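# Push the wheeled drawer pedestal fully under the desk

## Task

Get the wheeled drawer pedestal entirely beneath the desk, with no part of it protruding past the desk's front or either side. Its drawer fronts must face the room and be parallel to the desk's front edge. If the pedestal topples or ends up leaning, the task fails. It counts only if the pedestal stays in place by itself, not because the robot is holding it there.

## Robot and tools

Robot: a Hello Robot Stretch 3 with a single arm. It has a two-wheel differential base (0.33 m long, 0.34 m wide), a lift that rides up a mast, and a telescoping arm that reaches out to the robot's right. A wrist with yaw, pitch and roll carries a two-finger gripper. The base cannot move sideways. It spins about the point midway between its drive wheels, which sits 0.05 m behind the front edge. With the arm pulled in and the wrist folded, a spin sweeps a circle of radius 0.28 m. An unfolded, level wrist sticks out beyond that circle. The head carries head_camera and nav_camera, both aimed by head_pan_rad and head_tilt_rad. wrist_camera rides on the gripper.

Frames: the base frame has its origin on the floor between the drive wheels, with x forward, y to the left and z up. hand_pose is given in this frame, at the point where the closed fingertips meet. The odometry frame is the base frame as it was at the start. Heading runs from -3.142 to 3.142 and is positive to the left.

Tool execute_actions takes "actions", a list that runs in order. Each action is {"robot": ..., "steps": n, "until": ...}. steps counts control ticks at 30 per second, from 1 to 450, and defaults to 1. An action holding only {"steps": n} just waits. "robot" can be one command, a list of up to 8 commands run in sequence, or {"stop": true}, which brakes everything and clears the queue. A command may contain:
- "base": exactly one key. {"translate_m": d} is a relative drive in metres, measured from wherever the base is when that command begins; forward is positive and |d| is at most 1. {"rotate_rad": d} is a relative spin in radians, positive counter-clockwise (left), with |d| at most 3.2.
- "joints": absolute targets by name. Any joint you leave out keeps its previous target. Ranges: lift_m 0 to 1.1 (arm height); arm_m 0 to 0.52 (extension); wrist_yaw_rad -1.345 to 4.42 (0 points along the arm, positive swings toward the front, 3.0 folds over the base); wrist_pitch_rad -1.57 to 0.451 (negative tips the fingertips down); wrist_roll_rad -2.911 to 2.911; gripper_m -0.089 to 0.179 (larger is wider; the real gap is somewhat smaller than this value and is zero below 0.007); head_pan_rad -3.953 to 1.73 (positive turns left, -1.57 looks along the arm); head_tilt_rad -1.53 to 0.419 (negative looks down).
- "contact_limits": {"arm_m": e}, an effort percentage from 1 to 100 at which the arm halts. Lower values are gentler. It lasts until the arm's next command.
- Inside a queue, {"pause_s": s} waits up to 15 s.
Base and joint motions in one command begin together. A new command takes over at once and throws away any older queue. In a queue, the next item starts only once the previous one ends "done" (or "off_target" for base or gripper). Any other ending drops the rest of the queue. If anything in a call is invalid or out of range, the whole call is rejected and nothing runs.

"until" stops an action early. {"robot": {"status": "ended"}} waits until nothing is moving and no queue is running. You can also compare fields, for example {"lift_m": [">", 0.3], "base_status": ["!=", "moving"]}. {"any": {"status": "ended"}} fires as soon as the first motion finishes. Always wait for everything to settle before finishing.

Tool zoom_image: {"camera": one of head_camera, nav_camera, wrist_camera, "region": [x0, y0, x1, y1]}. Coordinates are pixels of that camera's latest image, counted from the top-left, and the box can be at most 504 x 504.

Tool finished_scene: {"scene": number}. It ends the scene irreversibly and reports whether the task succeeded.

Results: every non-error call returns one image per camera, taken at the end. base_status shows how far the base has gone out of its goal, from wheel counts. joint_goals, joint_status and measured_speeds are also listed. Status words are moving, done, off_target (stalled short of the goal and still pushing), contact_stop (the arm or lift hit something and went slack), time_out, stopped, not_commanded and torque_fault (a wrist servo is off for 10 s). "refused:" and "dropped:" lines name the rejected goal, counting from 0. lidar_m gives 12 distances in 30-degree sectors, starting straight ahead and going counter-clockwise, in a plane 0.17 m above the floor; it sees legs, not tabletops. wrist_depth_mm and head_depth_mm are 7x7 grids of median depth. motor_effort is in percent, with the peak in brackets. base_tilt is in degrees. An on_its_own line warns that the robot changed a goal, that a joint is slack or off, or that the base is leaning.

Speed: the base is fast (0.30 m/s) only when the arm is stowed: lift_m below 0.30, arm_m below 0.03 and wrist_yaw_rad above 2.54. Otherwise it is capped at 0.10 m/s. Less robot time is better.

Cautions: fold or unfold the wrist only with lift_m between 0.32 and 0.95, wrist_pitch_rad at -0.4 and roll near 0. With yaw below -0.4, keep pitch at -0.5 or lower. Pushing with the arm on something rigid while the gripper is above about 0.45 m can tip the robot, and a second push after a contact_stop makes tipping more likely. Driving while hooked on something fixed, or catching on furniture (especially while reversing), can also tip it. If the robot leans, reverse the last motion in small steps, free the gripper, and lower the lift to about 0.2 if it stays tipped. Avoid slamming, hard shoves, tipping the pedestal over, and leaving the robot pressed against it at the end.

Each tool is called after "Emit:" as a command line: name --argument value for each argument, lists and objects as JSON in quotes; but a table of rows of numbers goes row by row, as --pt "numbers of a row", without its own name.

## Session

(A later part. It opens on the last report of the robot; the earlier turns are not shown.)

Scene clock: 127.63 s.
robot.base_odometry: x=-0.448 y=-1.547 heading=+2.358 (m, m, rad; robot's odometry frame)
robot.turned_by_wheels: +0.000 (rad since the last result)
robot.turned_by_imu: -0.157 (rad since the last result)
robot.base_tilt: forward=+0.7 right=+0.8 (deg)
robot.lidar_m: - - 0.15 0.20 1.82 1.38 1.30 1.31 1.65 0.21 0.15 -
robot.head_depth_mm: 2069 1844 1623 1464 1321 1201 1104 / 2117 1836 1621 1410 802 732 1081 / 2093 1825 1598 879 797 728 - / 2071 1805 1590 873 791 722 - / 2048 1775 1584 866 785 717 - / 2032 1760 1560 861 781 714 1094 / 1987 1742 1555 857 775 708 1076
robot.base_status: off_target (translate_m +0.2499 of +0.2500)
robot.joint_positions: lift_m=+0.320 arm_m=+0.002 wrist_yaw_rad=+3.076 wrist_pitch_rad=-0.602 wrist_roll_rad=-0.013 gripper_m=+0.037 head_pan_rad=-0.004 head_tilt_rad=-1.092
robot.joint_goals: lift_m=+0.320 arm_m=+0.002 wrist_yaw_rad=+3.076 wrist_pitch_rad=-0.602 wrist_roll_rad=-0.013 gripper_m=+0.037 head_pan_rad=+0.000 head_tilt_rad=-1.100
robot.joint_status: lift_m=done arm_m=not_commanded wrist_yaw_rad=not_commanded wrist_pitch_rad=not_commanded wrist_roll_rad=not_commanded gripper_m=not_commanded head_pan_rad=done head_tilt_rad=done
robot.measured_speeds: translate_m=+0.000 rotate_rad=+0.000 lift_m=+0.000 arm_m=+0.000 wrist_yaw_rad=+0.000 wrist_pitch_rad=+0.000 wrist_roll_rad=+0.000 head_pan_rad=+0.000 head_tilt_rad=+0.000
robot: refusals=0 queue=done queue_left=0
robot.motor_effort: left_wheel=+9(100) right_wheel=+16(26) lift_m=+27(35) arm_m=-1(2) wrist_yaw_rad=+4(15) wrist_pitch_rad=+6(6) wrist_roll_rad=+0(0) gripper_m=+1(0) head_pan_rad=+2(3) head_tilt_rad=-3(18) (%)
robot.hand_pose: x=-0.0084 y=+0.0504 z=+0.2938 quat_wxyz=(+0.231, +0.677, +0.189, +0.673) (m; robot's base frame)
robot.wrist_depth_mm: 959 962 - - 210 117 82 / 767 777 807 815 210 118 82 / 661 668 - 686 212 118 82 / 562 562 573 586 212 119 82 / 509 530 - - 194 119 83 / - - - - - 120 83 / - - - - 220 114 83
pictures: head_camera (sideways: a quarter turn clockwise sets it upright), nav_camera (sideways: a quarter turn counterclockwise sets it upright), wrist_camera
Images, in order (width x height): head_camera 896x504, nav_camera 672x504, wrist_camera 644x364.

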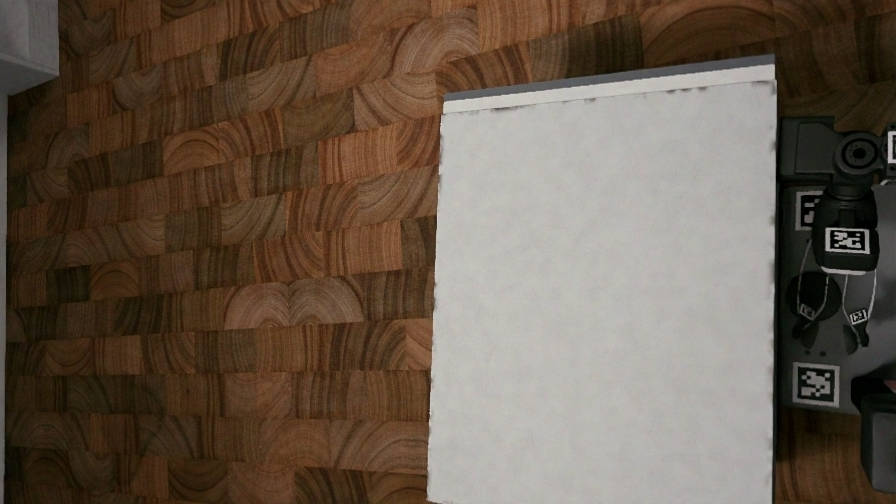

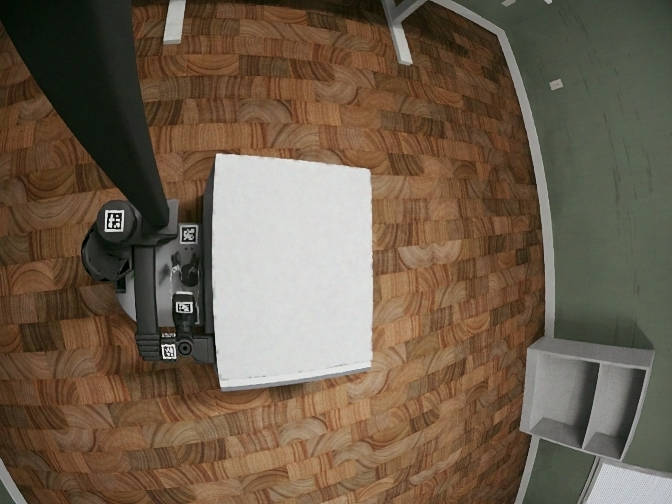

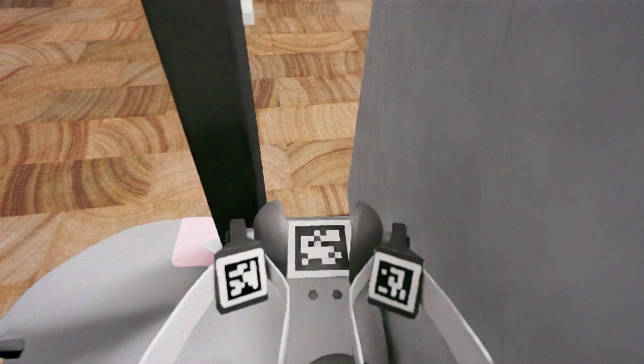

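Emit:
execute_actions --actions '[{"robot":{"base":{"rotate_rad":0.2}},"steps":150,"until":{"robot":{"status":"ended"}}}]'

Emit:
execute_actions --actions '[{"robot":{"base":{"translate_m":0.12}},"steps":150,"until":{"robot":{"status":"ended"}}}]'

Scene clock: 142.90 s.
robot.base_odometry: x=-0.448 y=-1.547 heading=+2.557 (m, m, rad; robot's odometry frame)
robot.turned_by_wheels: +0.199 (rad since the last result)
robot.turned_by_imu: +0.105 (rad since the last result)
robot.base_tilt: forward=+0.7 right=+0.8 (deg)
robot.lidar_m: - - 0.15 1.31 1.80 1.32 1.28 1.33 1.80 0.19 0.15 -
robot.head_depth_mm: 2110 1843 1633 1453 1298 1182 1100 / 2132 1826 1614 890 800 732 1082 / 2079 1807 1602 878 796 727 - / 2084 1804 1588 872 789 723 - / 2043 1772 1579 869 787 726 - / 2028 1758 1565 861 779 722 1094 / 2005 1748 1555 882 773 725 1077
robot.base_status: off_target (rotate_rad +0.1991 of +0.2000)
robot.joint_positions: lift_m=+0.320 arm_m=+0.002 wrist_yaw_rad=+3.047 wrist_pitch_rad=-0.602 wrist_roll_rad=-0.013 gripper_m=+0.037 head_pan_rad=-0.004 head_tilt_rad=-1.092
robot.joint_goals: lift_m=+0.320 arm_m=+0.002 wrist_yaw_rad=+3.047 wrist_pitch_rad=-0.602 wrist_roll_rad=-0.013 gripper_m=+0.037 head_pan_rad=+0.000 head_tilt_rad=-1.100
robot.joint_status: lift_m=done arm_m=not_commanded wrist_yaw_rad=not_commanded wrist_pitch_rad=not_commanded wrist_roll_rad=not_commanded gripper_m=not_commanded head_pan_rad=done head_tilt_rad=done
robot.measured_speeds: translate_m=+0.000 rotate_rad=+0.000 lift_m=+0.000 arm_m=+0.000 wrist_yaw_rad=+0.000 wrist_pitch_rad=+0.000 wrist_roll_rad=+0.000 head_pan_rad=+0.000 head_tilt_rad=+0.000
robot: refusals=0 queue=done queue_left=0
robot.on_its_own: right_wheel is at rest, and its effort (+20) is outside its rest range (-18 to +18); wrist_yaw_rad is at rest, and its effort (+26) is outside its rest range (-12 to +12)
robot.motor_effort: left_wheel=-6(8) right_wheel=+20(20) lift_m=+27(27) arm_m=-3(3) wrist_yaw_rad=+26(26) wrist_pitch_rad=+6(6) wrist_roll_rad=+0(0) gripper_m=+0(1) head_pan_rad=+2(2) head_tilt_rad=-3(3) (%)
robot.hand_pose: x=-0.0026 y=+0.0498 z=+0.2938 quat_wxyz=(+0.240, +0.680, +0.179, +0.669) (m; robot's base frame)
robot.wrist_depth_mm: 957 946 978 - 295 148 99 / 769 773 800 807 288 146 98 / 654 663 681 677 284 145 98 / 564 568 578 593 277 143 97 / 501 533 - - 240 142 96 / - - - - 212 140 96 / - - - - 264 131 95
pictures: head_camera (sideways: a quarter turn clockwise sets it upright), nav_camera (sideways: a quarter turn counterclockwise sets it upright), wrist_camera
Images, in order (width x height): head_camera 896x504, nav_camera 672x504, wrist_camera 644x364.

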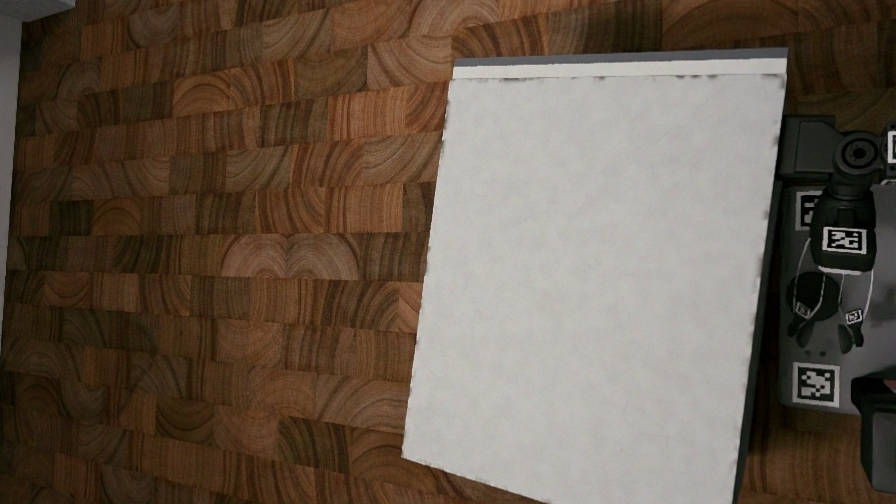

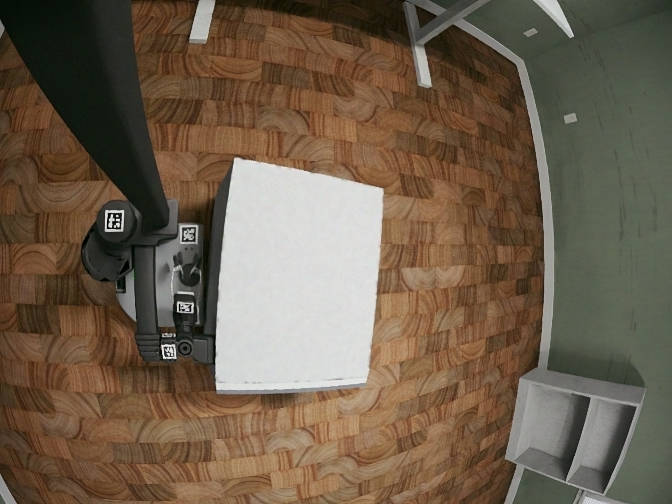

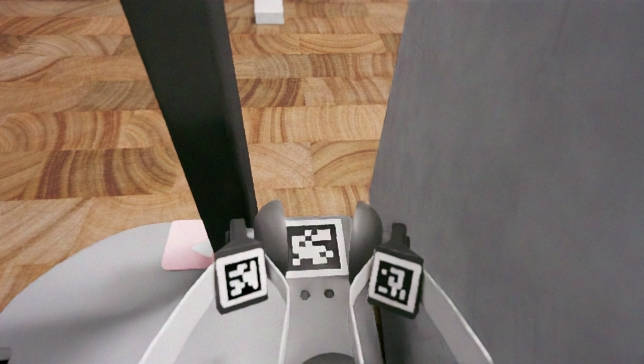

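Scene clock: 145.07 s.
robot.base_odometry: x=-0.548 y=-1.481 heading=+2.558 (m, m, rad; robot's odometry frame)
robot.turned_by_wheels: +0.001 (rad since the last result)
robot.turned_by_imu: -0.118 (rad since the last result)
robot.base_tilt: forward=+0.7 right=+0.8 (deg)
robot.lidar_m: - - 0.15 0.20 1.83 1.46 1.36 1.38 1.73 0.21 0.15 -
robot.head_depth_mm: 2065 1840 1632 1462 1321 1206 1103 / 2079 1838 1617 1408 802 731 1084 / 2082 1807 1606 880 797 728 - / 2061 1800 1597 873 789 722 - / 2038 1785 1572 869 786 718 - / 2028 1765 1558 861 782 712 1097 / 1998 1753 1559 854 776 710 1080
robot.base_status: off_target (translate_m +0.1199 of +0.1200)
robot.joint_positions: lift_m=+0.320 arm_m=+0.002 wrist_yaw_rad=+3.089 wrist_pitch_rad=-0.602 wrist_roll_rad=-0.013 gripper_m=+0.037 head_pan_rad=-0.003 head_tilt_rad=-1.092
robot.joint_goals: lift_m=+0.320 arm_m=+0.002 wrist_yaw_rad=+3.089 wrist_pitch_rad=-0.602 wrist_roll_rad=-0.013 gripper_m=+0.037 head_pan_rad=+0.000 head_tilt_rad=-1.100
robot.joint_status: lift_m=done arm_m=not_commanded wrist_yaw_rad=not_commanded wrist_pitch_rad=not_commanded wrist_roll_rad=not_commanded gripper_m=not_commanded head_pan_rad=done head_tilt_rad=done
robot.measured_speeds: translate_m=+0.000 rotate_rad=+0.000 lift_m=+0.000 arm_m=+0.000 wrist_yaw_rad=+0.000 wrist_pitch_rad=+0.000 wrist_roll_rad=+0.000 head_pan_rad=+0.000 head_tilt_rad=+0.000
robot: refusals=0 queue=done queue_left=0
robot.motor_effort: left_wheel=+14(80) right_wheel=+14(30) lift_m=+27(29) arm_m=+0(3) wrist_yaw_rad=-5(26) wrist_pitch_rad=+6(6) wrist_roll_rad=+0(0) gripper_m=+0(0) head_pan_rad=+3(2) head_tilt_rad=-4(3) (%)
robot.hand_pose: x=-0.0108 y=+0.0506 z=+0.2937 quat_wxyz=(+0.226, +0.676, +0.193, +0.674) (m; robot's base frame)
robot.wrist_depth_mm: 948 983 - - 222 122 84 / 781 778 - 814 220 123 85 / 656 662 - 676 222 122 85 / 559 571 582 585 224 123 85 / 501 529 - - 200 123 85 / 454 - - - - 123 85 / - - - - 226 116 85
pictures: head_camera (sideways: a quarter turn clockwise sets it upright), nav_camera (sideways: a quarter turn counterclockwise sets it upright), wrist_camera
Images, in order (width x height): head_camera 896x504, nav_camera 672x504, wrist_camera 644x364.

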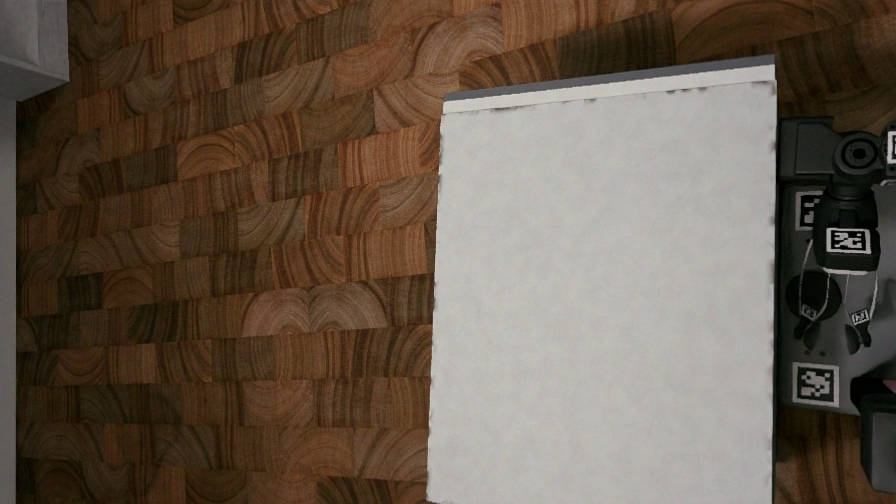

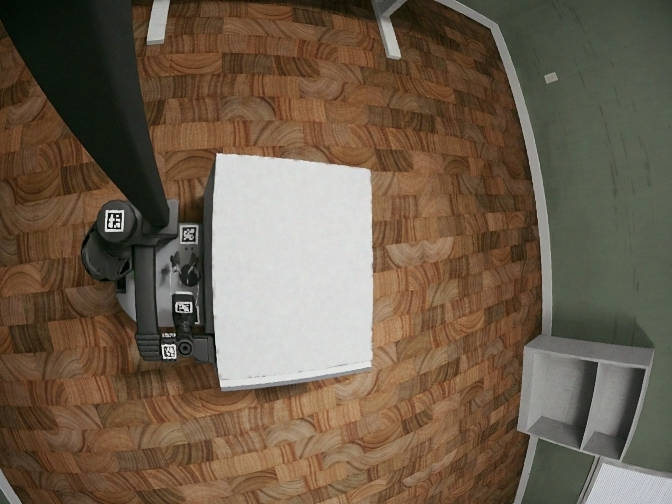

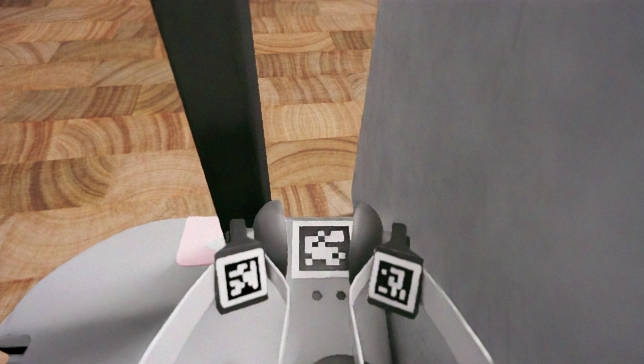

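Emit:
execute_actions --actions '[{"robot":[{"base":{"translate_m":-0.15},"joints":{"lift_m":0.28,"wrist_yaw_rad":3.08}},{"base":{"rotate_rad":0.765}},{"base":{"translate_m":-0.4}},{"base":{"rotate_rad":-0.595}},{"base":{"translate_m":0.38}},{"joints":{"lift_m":0.32}}],"steps":450,"until":{"robot":{"status":"ended"}}}]'

Scene clock: 174.73 s.
robot.base_odometry: x=-0.377 y=-1.339 heading=+2.728 (m, m, rad; robot's odometry frame)
robot.turned_by_wheels: +0.170 (rad since the last result)
robot.turned_by_imu: +0.169 (rad since the last result)
robot.base_tilt: forward=+0.7 right=+0.9 (deg)
robot.lidar_m: - 0.15 0.20 1.52 1.71 1.30 1.27 1.33 1.88 2.14 2.26 2.66
robot.head_depth_mm: 2082 1857 1632 1452 1319 1198 1104 / 2108 1837 1614 1441 1308 1192 1098 / 2104 1812 1607 1402 1278 1188 - / 2085 1796 1599 874 792 753 - / 2047 1770 1577 865 785 758 - / 2014 1762 1565 863 779 947 1094 / 1986 1745 1545 854 776 1115 1078
robot.base_status: done (translate_m +0.3800 of +0.3800)
robot.joint_positions: lift_m=+0.320 arm_m=+0.002 wrist_yaw_rad=+3.081 wrist_pitch_rad=-0.602 wrist_roll_rad=-0.013 gripper_m=+0.037 head_pan_rad=-0.003 head_tilt_rad=-1.092
robot.joint_goals: lift_m=+0.320 arm_m=+0.002 wrist_yaw_rad=+3.080 wrist_pitch_rad=-0.602 wrist_roll_rad=-0.013 gripper_m=+0.037 head_pan_rad=+0.000 head_tilt_rad=-1.100
robot.joint_status: lift_m=done arm_m=not_commanded wrist_yaw_rad=done wrist_pitch_rad=not_commanded wrist_roll_rad=not_commanded gripper_m=not_commanded head_pan_rad=done head_tilt_rad=done
robot.measured_speeds: translate_m=+0.000 rotate_rad=+0.000 lift_m=+0.000 arm_m=+0.000 wrist_yaw_rad=+0.000 wrist_pitch_rad=+0.000 wrist_roll_rad=+0.000 head_pan_rad=+0.000 head_tilt_rad=+0.000
robot: refusals=0 queue=done queue_left=0
robot.motor_effort: left_wheel=+2(14) right_wheel=-1(13) lift_m=+33(36) arm_m=+0(0) wrist_yaw_rad=-1(4) wrist_pitch_rad=+6(6) wrist_roll_rad=+0(0) gripper_m=+1(0) head_pan_rad=+2(2) head_tilt_rad=-4(3) (%)
robot.hand_pose: x=-0.0092 y=+0.0505 z=+0.2935 quat_wxyz=(+0.229, +0.677, +0.191, +0.673) (m; robot's base frame)
robot.wrist_depth_mm: 939 960 - - - 305 190 / 785 772 820 798 809 294 185 / 647 663 - 686 644 281 180 / 563 564 579 581 557 273 177 / 497 520 - - 507 264 173 / - - - - - 254 169 / - - - - 422 236 166
pictures: head_camera (sideways: a quarter turn clockwise sets it upright), nav_camera (sideways: a quarter turn counterclockwise sets it upright), wrist_camera
Images, in order (width x height): head_camera 896x504, nav_camera 672x504, wrist_camera 644x364.

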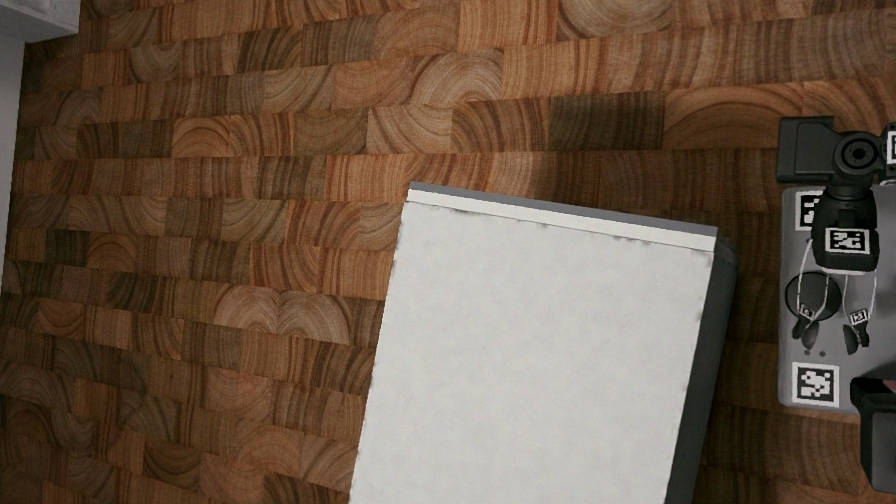

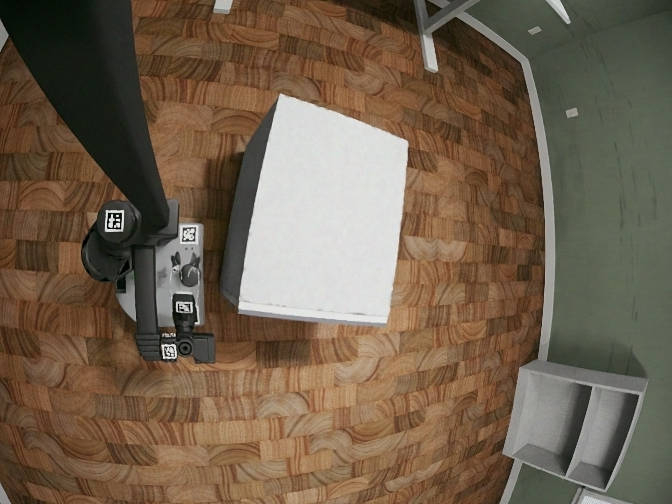

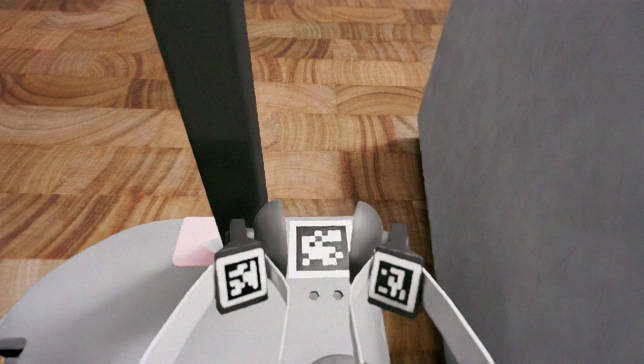

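Emit:
execute_actions --actions '[{"robot":{"base":{"translate_m":0.18}},"steps":150,"until":{"robot":{"status":"ended"}}}]'

Scene clock: 182.83 s.
robot.base_odometry: x=-0.542 y=-1.267 heading=+2.729 (m, m, rad; robot's odometry frame)
robot.turned_by_wheels: +0.001 (rad since the last result)
robot.turned_by_imu: +0.008 (rad since the last result)
robot.base_tilt: forward=+0.7 right=+0.8 (deg)
robot.lidar_m: - - 0.15 0.20 1.94 1.49 1.45 1.52 2.16 2.16 2.28 -
robot.head_depth_mm: 2054 1855 1625 1455 1314 1202 1104 / 2075 1833 1611 1444 1308 1196 1094 / 2098 1816 1607 1433 1294 1186 - / 2067 1809 1592 873 792 723 - / 2045 1770 1577 865 783 719 - / 2020 1766 1562 860 779 714 1097 / 2002 1750 1545 853 775 708 1074
robot.base_status: off_target (translate_m +0.1798 of +0.1800)
robot.joint_positions: lift_m=+0.320 arm_m=+0.002 wrist_yaw_rad=+3.080 wrist_pitch_rad=-0.602 wrist_roll_rad=-0.013 gripper_m=+0.037 head_pan_rad=-0.003 head_tilt_rad=-1.092
robot.joint_goals: lift_m=+0.320 arm_m=+0.002 wrist_yaw_rad=+3.080 wrist_pitch_rad=-0.602 wrist_roll_rad=-0.013 gripper_m=+0.037 head_pan_rad=+0.000 head_tilt_rad=-1.100
robot.joint_status: lift_m=done arm_m=not_commanded wrist_yaw_rad=done wrist_pitch_rad=not_commanded wrist_roll_rad=not_commanded gripper_m=not_commanded head_pan_rad=done head_tilt_rad=done
robot.measured_speeds: translate_m=+0.000 rotate_rad=+0.000 lift_m=+0.000 arm_m=+0.000 wrist_yaw_rad=+0.000 wrist_pitch_rad=+0.000 wrist_roll_rad=+0.000 head_pan_rad=+0.000 head_tilt_rad=+0.000
robot: refusals=0 queue=done queue_left=0
robot.on_its_own: left_wheel is at rest, and its effort (+70) is outside its rest range (-18 to +18)
robot.motor_effort: left_wheel=+70(100) right_wheel=+0(26) lift_m=+30(33) arm_m=+0(0) wrist_yaw_rad=-1(1) wrist_pitch_rad=+6(7) wrist_roll_rad=+0(0) gripper_m=+0(1) head_pan_rad=+2(2) head_tilt_rad=-3(3) (%)
robot.hand_pose: x=-0.0091 y=+0.0505 z=+0.2936 quat_wxyz=(+0.229, +0.677, +0.190, +0.673) (m; robot's base frame)
robot.wrist_depth_mm: 939 957 - 957 211 120 84 / 771 806 797 781 213 121 84 / 653 665 - 648 215 121 85 / 562 569 581 568 217 122 85 / 500 526 - - 198 123 86 / - - - - - 124 86 / - - - - 226 118 86
pictures: head_camera (sideways: a quarter turn clockwise sets it upright), nav_camera (sideways: a quarter turn counterclockwise sets it upright), wrist_camera
Images, in order (width x height): head_camera 896x504, nav_camera 672x504, wrist_camera 644x364.

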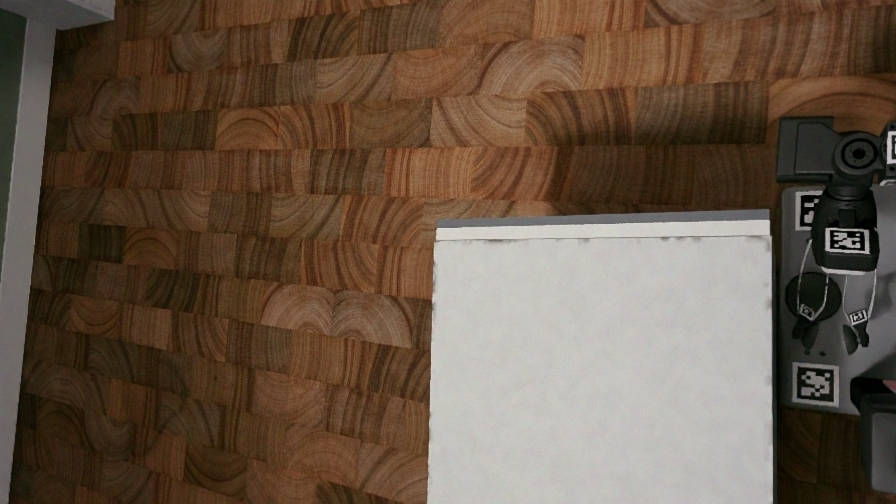

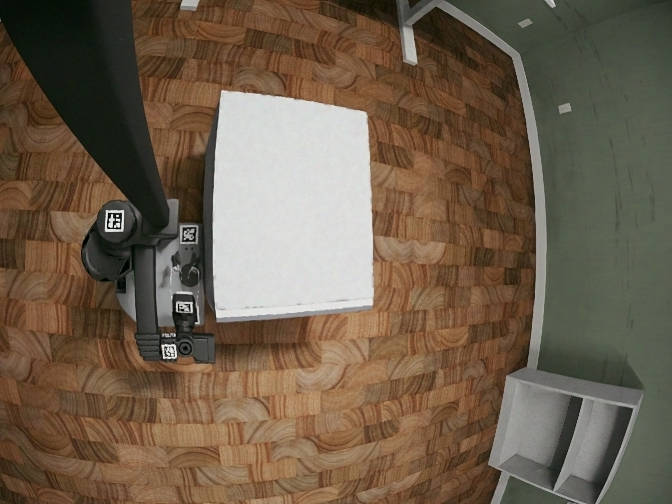

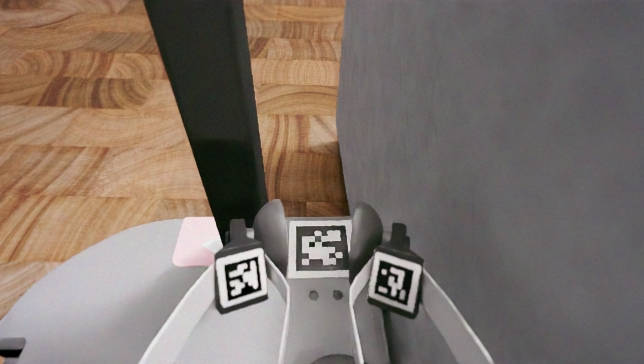

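Emit:
execute_actions --actions '[{"robot":{"base":{"translate_m":-0.04},"joints":{"head_pan_rad":1.2,"head_tilt_rad":-0.75}},"steps":150,"until":{"robot":{"status":"ended"}}}]'

Scene clock: 193.37 s.
robot.base_odometry: x=-0.505 y=-1.283 heading=+2.728 (m, m, rad; robot's odometry frame)
robot.turned_by_wheels: -0.001 (rad since the last result)
robot.turned_by_imu: -0.002 (rad since the last result)
robot.base_tilt: forward=+0.7 right=+0.8 (deg)
robot.lidar_m: - - 0.15 0.34 1.88 1.44 1.41 1.48 2.10 2.16 2.28 3.03
robot.head_depth_mm: 1531 2333 2459 1923 1579 825 717 / 1470 2081 2257 1909 1565 820 712 / 1427 2112 2328 1882 1546 815 707 / 1382 2036 2291 1867 1540 809 704 / 1348 1968 2186 1848 1522 816 783 / 1311 1884 2145 1826 1511 1287 1125 / 1277 1835 2074 1820 1500 1276 1116
robot.base_status: done (translate_m -0.0400 of -0.0400)
robot.joint_positions: lift_m=+0.320 arm_m=+0.002 wrist_yaw_rad=+3.080 wrist_pitch_rad=-0.602 wrist_roll_rad=-0.013 gripper_m=+0.037 head_pan_rad=+1.193 head_tilt_rad=-0.754
robot.joint_goals: lift_m=+0.320 arm_m=+0.002 wrist_yaw_rad=+3.080 wrist_pitch_rad=-0.602 wrist_roll_rad=-0.013 gripper_m=+0.037 head_pan_rad=+1.200 head_tilt_rad=-0.750
robot.joint_status: lift_m=done arm_m=not_commanded wrist_yaw_rad=done wrist_pitch_rad=not_commanded wrist_roll_rad=not_commanded gripper_m=not_commanded head_pan_rad=done head_tilt_rad=done
robot.measured_speeds: translate_m=+0.000 rotate_rad=+0.000 lift_m=+0.000 arm_m=+0.000 wrist_yaw_rad=+0.000 wrist_pitch_rad=+0.000 wrist_roll_rad=+0.000 head_pan_rad=+0.000 head_tilt_rad=+0.000
robot: refusals=0 queue=done queue_left=0
robot.motor_effort: left_wheel=+0(71) right_wheel=+0(4) lift_m=+30(30) arm_m=+0(0) wrist_yaw_rad=+0(1) wrist_pitch_rad=+6(6) wrist_roll_rad=+0(0) gripper_m=+0(0) head_pan_rad=+4(54) head_tilt_rad=+1(18) (%)
robot.hand_pose: x=-0.0091 y=+0.0505 z=+0.2936 quat_wxyz=(+0.229, +0.677, +0.190, +0.673) (m; robot's base frame)
robot.wrist_depth_mm: 924 - - - 322 184 129 / 772 779 800 830 325 185 129 / 657 673 - 673 330 186 130 / 562 571 581 589 334 187 131 / 498 525 - - 303 189 131 / - - - - - 191 132 / - - - - 341 180 133
pictures: head_camera (sideways: a quarter turn clockwise sets it upright), nav_camera (sideways: a quarter turn counterclockwise sets it upright), wrist_camera
Images, in order (width x height): head_camera 896x504, nav_camera 672x504, wrist_camera 644x364.

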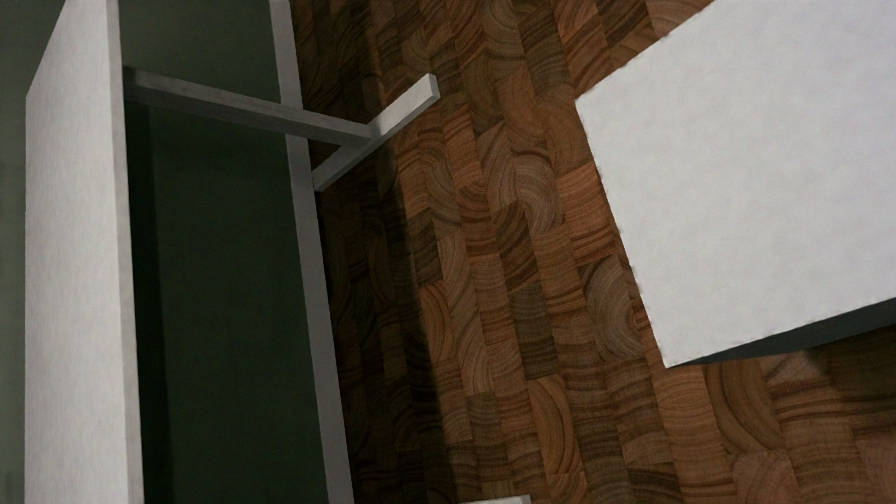

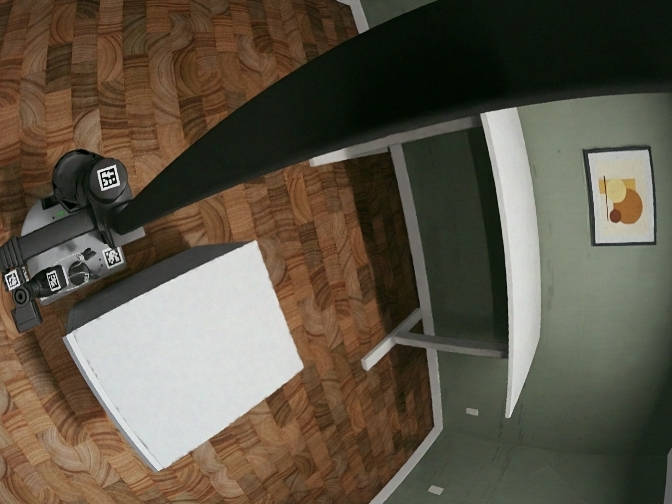

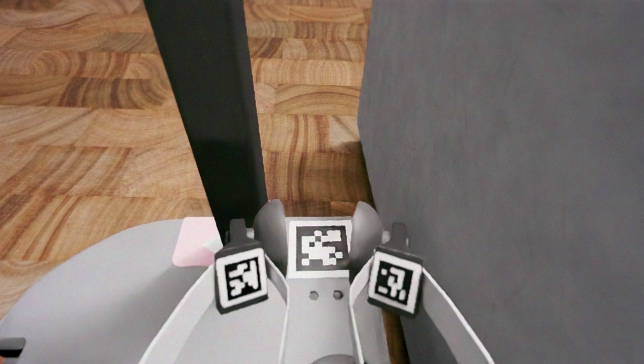

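Emit:
execute_actions --actions '[{"robot":[{"base":{"translate_m":-0.45},"joints":{"lift_m":0.28,"head_pan_rad":0,"head_tilt_rad":-0.9}},{"base":{"rotate_rad":-0.712}},{"base":{"translate_m":0.97}},{"base":{"rotate_rad":2.267}}],"steps":450,"until":{"robot":{"status":"ended"}}}]'

Scene clock: 230.50 s.
robot.base_odometry: x=-0.511 y=-0.588 heading=-2.000 (m, m, rad; robot's odometry frame)
robot.turned_by_wheels: +1.555 (rad since the last result)
robot.turned_by_imu: +1.567 (rad since the last result)
robot.base_tilt: forward=+0.7 right=+0.8 (deg)
robot.lidar_m: 0.55 0.57 1.78 1.72 1.81 1.59 1.54 1.61 1.95 1.73 2.14 0.58
robot.head_depth_mm: 2227 2360 2020 1680 1442 1262 1120 / 2290 2462 2003 1670 1432 1256 1114 / 2291 2456 1822 1020 1043 1246 1108 / 2286 2423 1201 1008 1037 1233 1103 / 2307 2388 1195 1001 1027 1228 1097 / 2238 2283 1857 1013 1085 1218 1087 / 2336 2334 1894 1588 1380 1211 1088
robot.base_status: done (rotate_rad +2.2669 of +2.2670)
robot.joint_positions: lift_m=+0.280 arm_m=+0.002 wrist_yaw_rad=+3.080 wrist_pitch_rad=-0.602 wrist_roll_rad=-0.013 gripper_m=+0.037 head_pan_rad=+0.007 head_tilt_rad=-0.890
robot.joint_goals: lift_m=+0.280 arm_m=+0.002 wrist_yaw_rad=+3.080 wrist_pitch_rad=-0.602 wrist_roll_rad=-0.013 gripper_m=+0.037 head_pan_rad=+0.000 head_tilt_rad=-0.900
robot.joint_status: lift_m=done arm_m=not_commanded wrist_yaw_rad=done wrist_pitch_rad=not_commanded wrist_roll_rad=not_commanded gripper_m=not_commanded head_pan_rad=done head_tilt_rad=done
robot.measured_speeds: translate_m=+0.000 rotate_rad=+0.000 lift_m=+0.000 arm_m=+0.000 wrist_yaw_rad=+0.000 wrist_pitch_rad=+0.000 wrist_roll_rad=+0.000 head_pan_rad=+0.000 head_tilt_rad=+0.000
robot: refusals=0 queue=done queue_left=0
robot.motor_effort: left_wheel=-2(13) right_wheel=+1(7) lift_m=+19(30) arm_m=+0(1) wrist_yaw_rad=+0(1) wrist_pitch_rad=+6(6) wrist_roll_rad=+0(0) gripper_m=+1(0) head_pan_rad=-3(52) head_tilt_rad=-4(15) (%)
robot.hand_pose: x=-0.0091 y=+0.0504 z=+0.2541 quat_wxyz=(+0.229, +0.677, +0.190, +0.673) (m; robot's base frame)
robot.wrist_depth_mm: 873 887 909 933 959 950 971 / 706 708 732 727 745 769 773 / 597 601 - 628 626 639 652 / 514 520 - 541 544 542 560 / 463 - - - 476 478 489 / - - - - - 426 431 / - - - - 380 385 387
pictures: head_camera (sideways: a quarter turn clockwise sets it upright), nav_camera (sideways: a quarter turn counterclockwise sets it upright), wrist_camera
Images, in order (width x height): head_camera 896x504, nav_camera 672x504, wrist_camera 644x364.

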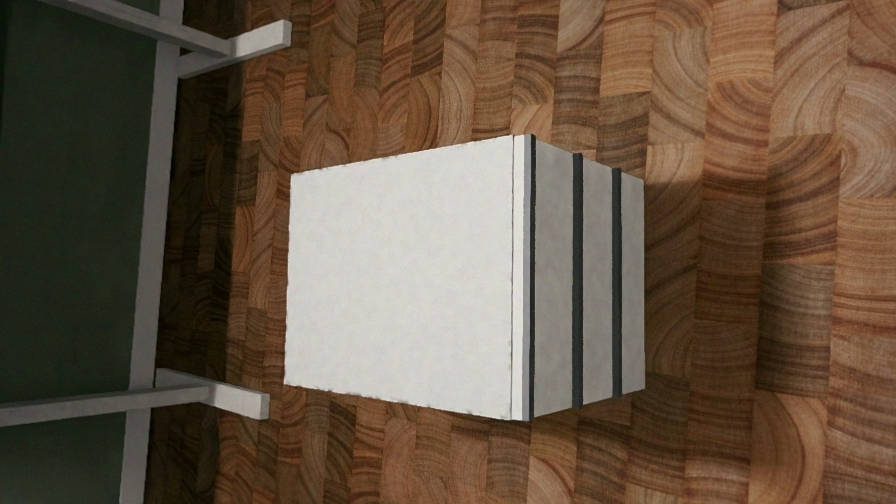

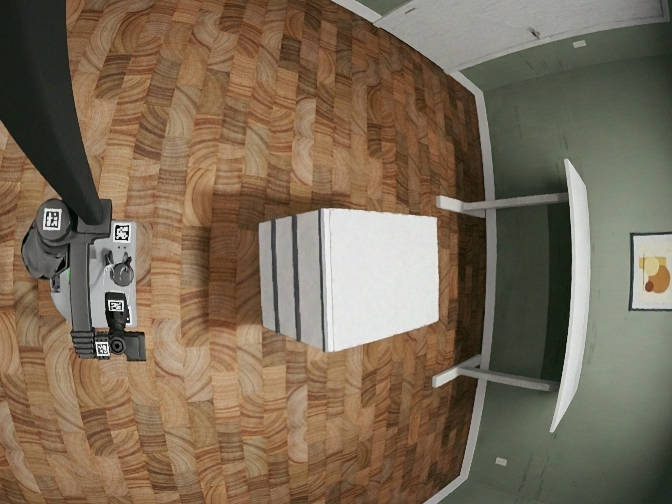

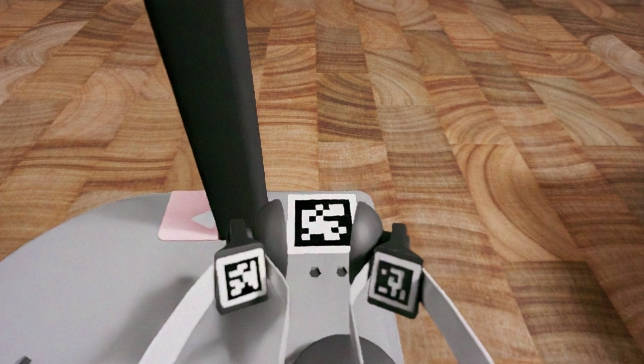

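Emit:
execute_actions --actions '[{"robot":[{"base":{"translate_m":0.42},"joints":{"head_tilt_rad":-1.0}},{"joints":{"lift_m":0.32,"arm_m":0.09}},{"base":{"translate_m":0.4}}],"steps":450,"until":{"robot":{"status":"ended"}}}]'

Scene clock: 252.37 s.
robot.base_odometry: x=-0.852 y=-1.333 heading=-2.000 (m, m, rad; robot's odometry frame)
robot.turned_by_wheels: +0.000 (rad since the last result)
robot.turned_by_imu: -0.042 (rad since the last result)
robot.base_tilt: forward=+0.7 right=+0.8 (deg)
robot.lidar_m: - - 0.15 0.20 1.76 2.38 2.33 2.41 1.96 0.20 0.15 -
robot.head_depth_mm: 1674 1953 1765 1553 1366 1222 1109 / 1673 1942 1774 1533 1310 780 693 / 1670 1929 1754 936 828 740 681 / 1672 1925 1731 929 822 737 672 / 1672 1926 1716 925 816 732 667 / 1666 1908 1713 918 810 727 667 / 1640 1854 1657 1472 1309 757 672
robot.base_status: off_target (translate_m +0.3998 of +0.4000)
robot.joint_positions: lift_m=+0.320 arm_m=+0.090 wrist_yaw_rad=+3.080 wrist_pitch_rad=-0.602 wrist_roll_rad=-0.013 gripper_m=+0.037 head_pan_rad=+0.004 head_tilt_rad=-0.993
robot.joint_goals: lift_m=+0.320 arm_m=+0.090 wrist_yaw_rad=+3.080 wrist_pitch_rad=-0.602 wrist_roll_rad=-0.013 gripper_m=+0.037 head_pan_rad=+0.000 head_tilt_rad=-1.000
robot.joint_status: lift_m=done arm_m=done wrist_yaw_rad=done wrist_pitch_rad=not_commanded wrist_roll_rad=not_commanded gripper_m=not_commanded head_pan_rad=done head_tilt_rad=done
robot.measured_speeds: translate_m=+0.000 rotate_rad=+0.000 lift_m=+0.000 arm_m=+0.000 wrist_yaw_rad=+0.000 wrist_pitch_rad=+0.000 wrist_roll_rad=+0.000 head_pan_rad=+0.000 head_tilt_rad=+0.000
robot: refusals=0 queue=done queue_left=0
robot.on_its_own: left_wheel is at rest, and its effort (+28) is outside its rest range (-18 to +18)
robot.motor_effort: left_wheel=+28(94) right_wheel=+18(42) lift_m=+26(36) arm_m=+3(4) wrist_yaw_rad=-1(1) wrist_pitch_rad=+6(7) wrist_roll_rad=+0(0) gripper_m=+1(0) head_pan_rad=-2(4) head_tilt_rad=-2(12) (%)
robot.hand_pose: x=-0.0090 y=-0.0375 z=+0.2938 quat_wxyz=(+0.229, +0.677, +0.190, +0.673) (m; robot's base frame)
robot.wrist_depth_mm: 938 974 994 - 205 117 81 / 768 779 788 821 180 117 81 / 649 665 663 663 213 118 81 / 572 608 - - 214 118 81 / 501 - - - 192 109 82 / 454 - - - - 102 82 / - - - - 216 92 82
pictures: head_camera (sideways: a quarter turn clockwise sets it upright), nav_camera (sideways: a quarter turn counterclockwise sets it upright), wrist_camera
Images, in order (width x height): head_camera 896x504, nav_camera 672x504, wrist_camera 644x364.

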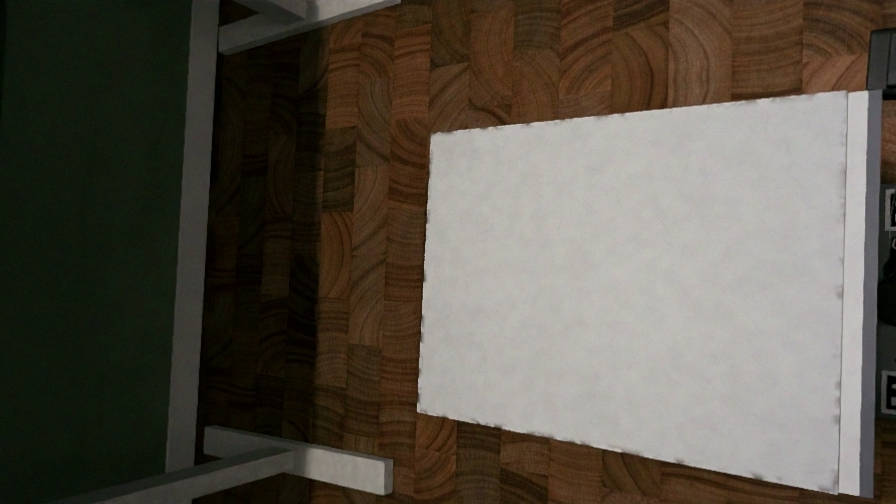

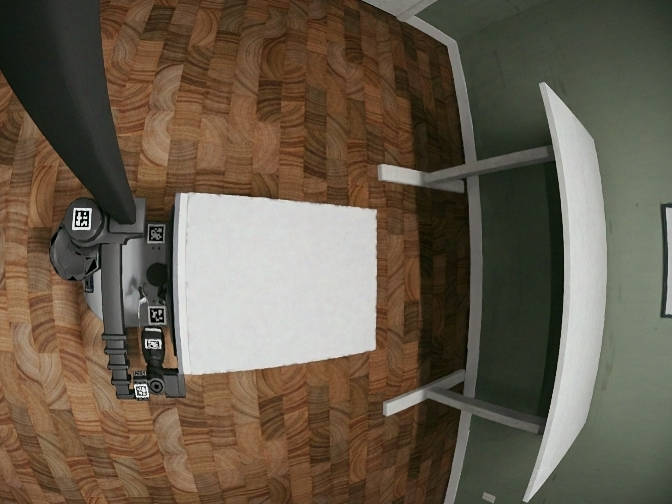

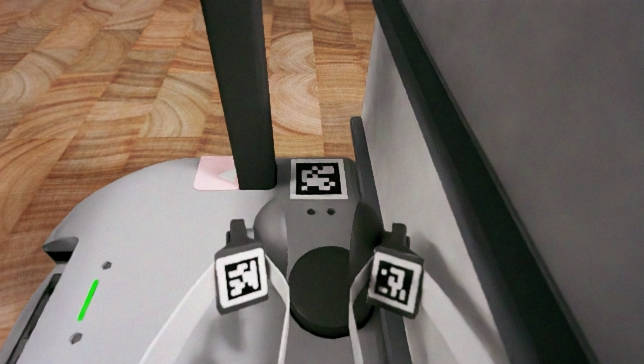

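Emit:
execute_actions --actions '[{"robot":[{"base":{"rotate_rad":0.08}},{"base":{"translate_m":0.3}}],"steps":300,"until":{"robot":{"status":"ended"}}}]'

Scene clock: 268.20 s.
robot.base_odometry: x=-0.955 y=-1.615 heading=-1.921 (m, m, rad; robot's odometry frame)
robot.turned_by_wheels: +0.080 (rad since the last result)
robot.turned_by_imu: -0.093 (rad since the last result)
robot.base_tilt: forward=+0.7 right=+0.8 (deg)
robot.lidar_m: - - 0.15 0.20 1.74 2.21 2.58 2.62 2.07 0.20 0.15 -
robot.head_depth_mm: 743 1790 1682 1540 1367 1221 1108 / 733 1776 1778 1543 1337 1186 1059 / 723 1748 1759 939 828 741 678 / 711 1726 1743 931 824 736 673 / 701 1701 1727 922 817 732 668 / 690 1694 1703 916 810 729 668 / 680 1671 1691 1476 1282 736 665
robot.base_status: off_target (translate_m +0.2998 of +0.3000)
robot.joint_positions: lift_m=+0.320 arm_m=+0.090 wrist_yaw_rad=+3.080 wrist_pitch_rad=-0.602 wrist_roll_rad=-0.013 gripper_m=+0.037 head_pan_rad=+0.004 head_tilt_rad=-0.993
robot.joint_goals: lift_m=+0.320 arm_m=+0.090 wrist_yaw_rad=+3.080 wrist_pitch_rad=-0.602 wrist_roll_rad=-0.013 gripper_m=+0.037 head_pan_rad=+0.000 head_tilt_rad=-1.000
robot.joint_status: lift_m=done arm_m=done wrist_yaw_rad=done wrist_pitch_rad=not_commanded wrist_roll_rad=not_commanded gripper_m=not_commanded head_pan_rad=done head_tilt_rad=done
robot.measured_speeds: translate_m=+0.000 rotate_rad=+0.000 lift_m=+0.000 arm_m=+0.000 wrist_yaw_rad=+0.000 wrist_pitch_rad=+0.000 wrist_roll_rad=+0.000 head_pan_rad=+0.000 head_tilt_rad=+0.000
robot: refusals=0 queue=done queue_left=0
robot.on_its_own: left_wheel is at rest, and its effort (+26) is outside its rest range (-18 to +18); right_wheel is at rest, and its effort (+20) is outside its rest range (-18 to +18)
robot.motor_effort: left_wheel=+26(90) right_wheel=+20(59) lift_m=+26(29) arm_m=+0(3) wrist_yaw_rad=+1(8) wrist_pitch_rad=+6(8) wrist_roll_rad=+0(0) gripper_m=+0(1) head_pan_rad=-2(1) head_tilt_rad=-2(3) (%)
robot.hand_pose: x=-0.0090 y=-0.0378 z=+0.2938 quat_wxyz=(+0.229, +0.677, +0.190, +0.673) (m; robot's base frame)
robot.wrist_depth_mm: 934 950 984 - 205 117 81 / 761 768 799 828 180 117 81 / 657 659 671 682 213 117 81 / 565 605 - - 214 118 81 / 504 - - - 193 110 81 / 449 - - - - 102 82 / - - - - 218 93 82
pictures: head_camera (sideways: a quarter turn clockwise sets it upright), nav_camera (sideways: a quarter turn counterclockwise sets it upright), wrist_camera
Images, in order (width x height): head_camera 896x504, nav_camera 672x504, wrist_camera 644x364.

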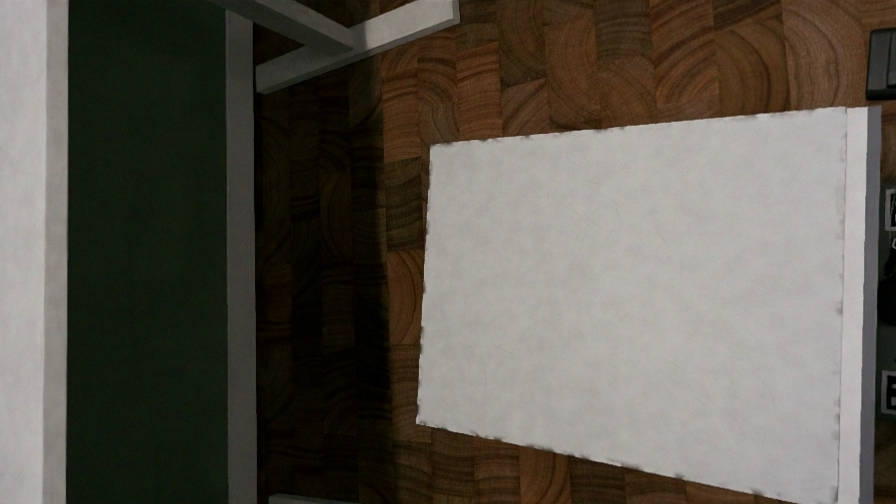

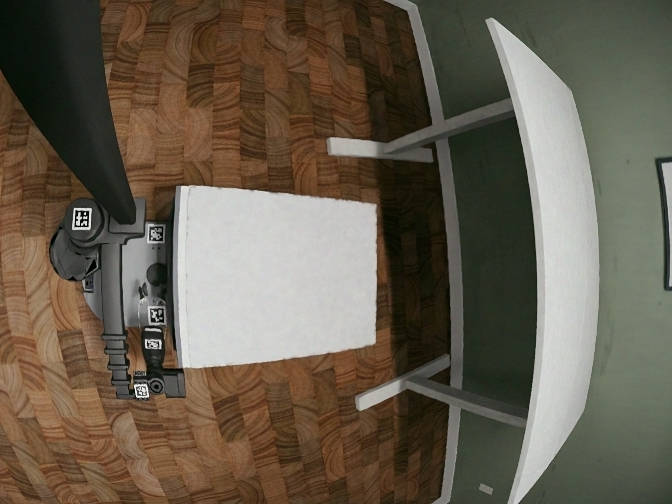

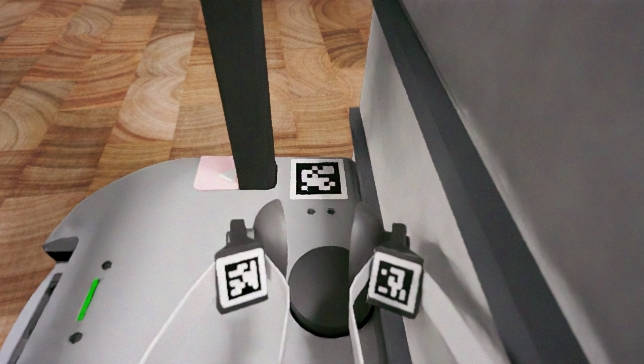

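Emit:
execute_actions --actions '[{"robot":[{"base":{"translate_m":-0.1}},{"base":{"rotate_rad":0.63}},{"base":{"translate_m":-0.33}},{"base":{"rotate_rad":-0.495}},{"base":{"translate_m":0.33}}],"steps":450,"until":{"robot":{"status":"ended"}}}]'

Scene clock: 292.07 s.
robot.base_odometry: x=-1.082 y=-1.526 heading=-1.785 (m, m, rad; robot's odometry frame)
robot.turned_by_wheels: +0.135 (rad since the last result)
robot.turned_by_imu: +0.021 (rad since the last result)
robot.base_tilt: forward=+0.8 right=+0.9 (deg)
robot.lidar_m: - 0.15 0.18 1.86 1.91 2.46 2.49 2.54 1.89 1.91 1.94 1.34
robot.head_depth_mm: 1214 1464 1784 1544 1370 1226 1112 / 1553 1834 1703 1533 1360 1215 1102 / 1544 1844 1759 1529 1350 1212 1093 / 1532 1819 1736 967 852 1169 1086 / 1519 1801 1720 921 817 733 931 / 1506 1789 1702 915 812 727 1055 / 1498 1773 1693 908 805 721 1045
robot.base_status: done (translate_m +0.3300 of +0.3300)
robot.joint_positions: lift_m=+0.320 arm_m=+0.090 wrist_yaw_rad=+3.078 wrist_pitch_rad=-0.602 wrist_roll_rad=-0.013 gripper_m=+0.037 head_pan_rad=+0.004 head_tilt_rad=-0.993
robot.joint_goals: lift_m=+0.320 arm_m=+0.090 wrist_yaw_rad=+3.080 wrist_pitch_rad=-0.602 wrist_roll_rad=-0.013 gripper_m=+0.037 head_pan_rad=+0.000 head_tilt_rad=-1.000
robot.joint_status: lift_m=done arm_m=done wrist_yaw_rad=done wrist_pitch_rad=not_commanded wrist_roll_rad=not_commanded gripper_m=not_commanded head_pan_rad=done head_tilt_rad=done
robot.measured_speeds: translate_m=+0.000 rotate_rad=+0.000 lift_m=+0.000 arm_m=+0.000 wrist_yaw_rad=+0.000 wrist_pitch_rad=+0.000 wrist_roll_rad=+0.000 head_pan_rad=+0.000 head_tilt_rad=+0.000
robot: refusals=0 queue=done queue_left=0
robot.motor_effort: left_wheel=+3(28) right_wheel=-2(22) lift_m=+26(26) arm_m=+1(2) wrist_yaw_rad=+1(12) wrist_pitch_rad=+6(6) wrist_roll_rad=+0(1) gripper_m=+1(1) head_pan_rad=-1(3) head_tilt_rad=-3(2) (%)
robot.hand_pose: x=-0.0087 y=-0.0377 z=+0.2939 quat_wxyz=(+0.230, +0.677, +0.190, +0.673) (m; robot's base frame)
robot.wrist_depth_mm: 944 954 971 - 446 232 166 / 772 796 794 813 451 241 167 / 656 667 676 692 444 243 154 / 572 602 - - 445 243 165 / 505 - - - 398 241 174 / 459 - - - - 241 206 / - - - - 417 273 273
pictures: head_camera (sideways: a quarter turn clockwise sets it upright), nav_camera (sideways: a quarter turn counterclockwise sets it upright), wrist_camera
Images, in order (width x height): head_camera 896x504, nav_camera 672x504, wrist_camera 644x364.

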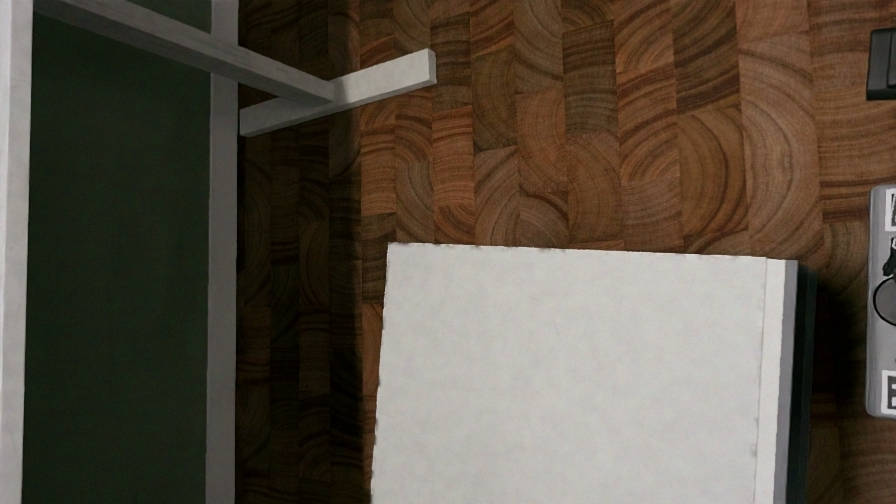

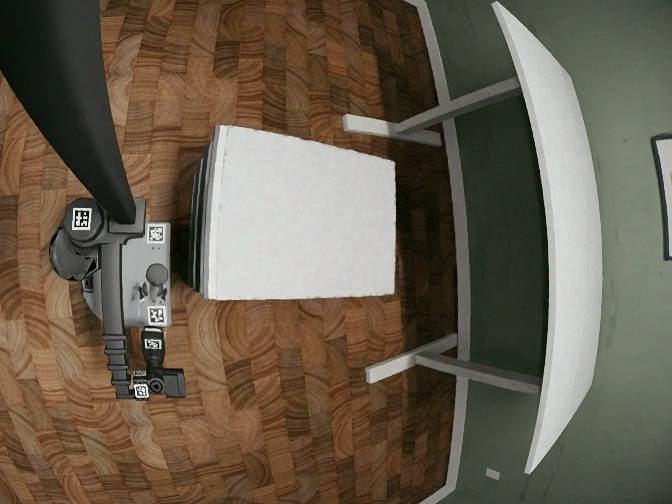

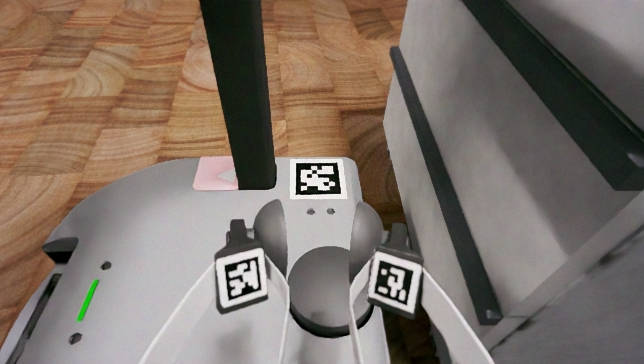

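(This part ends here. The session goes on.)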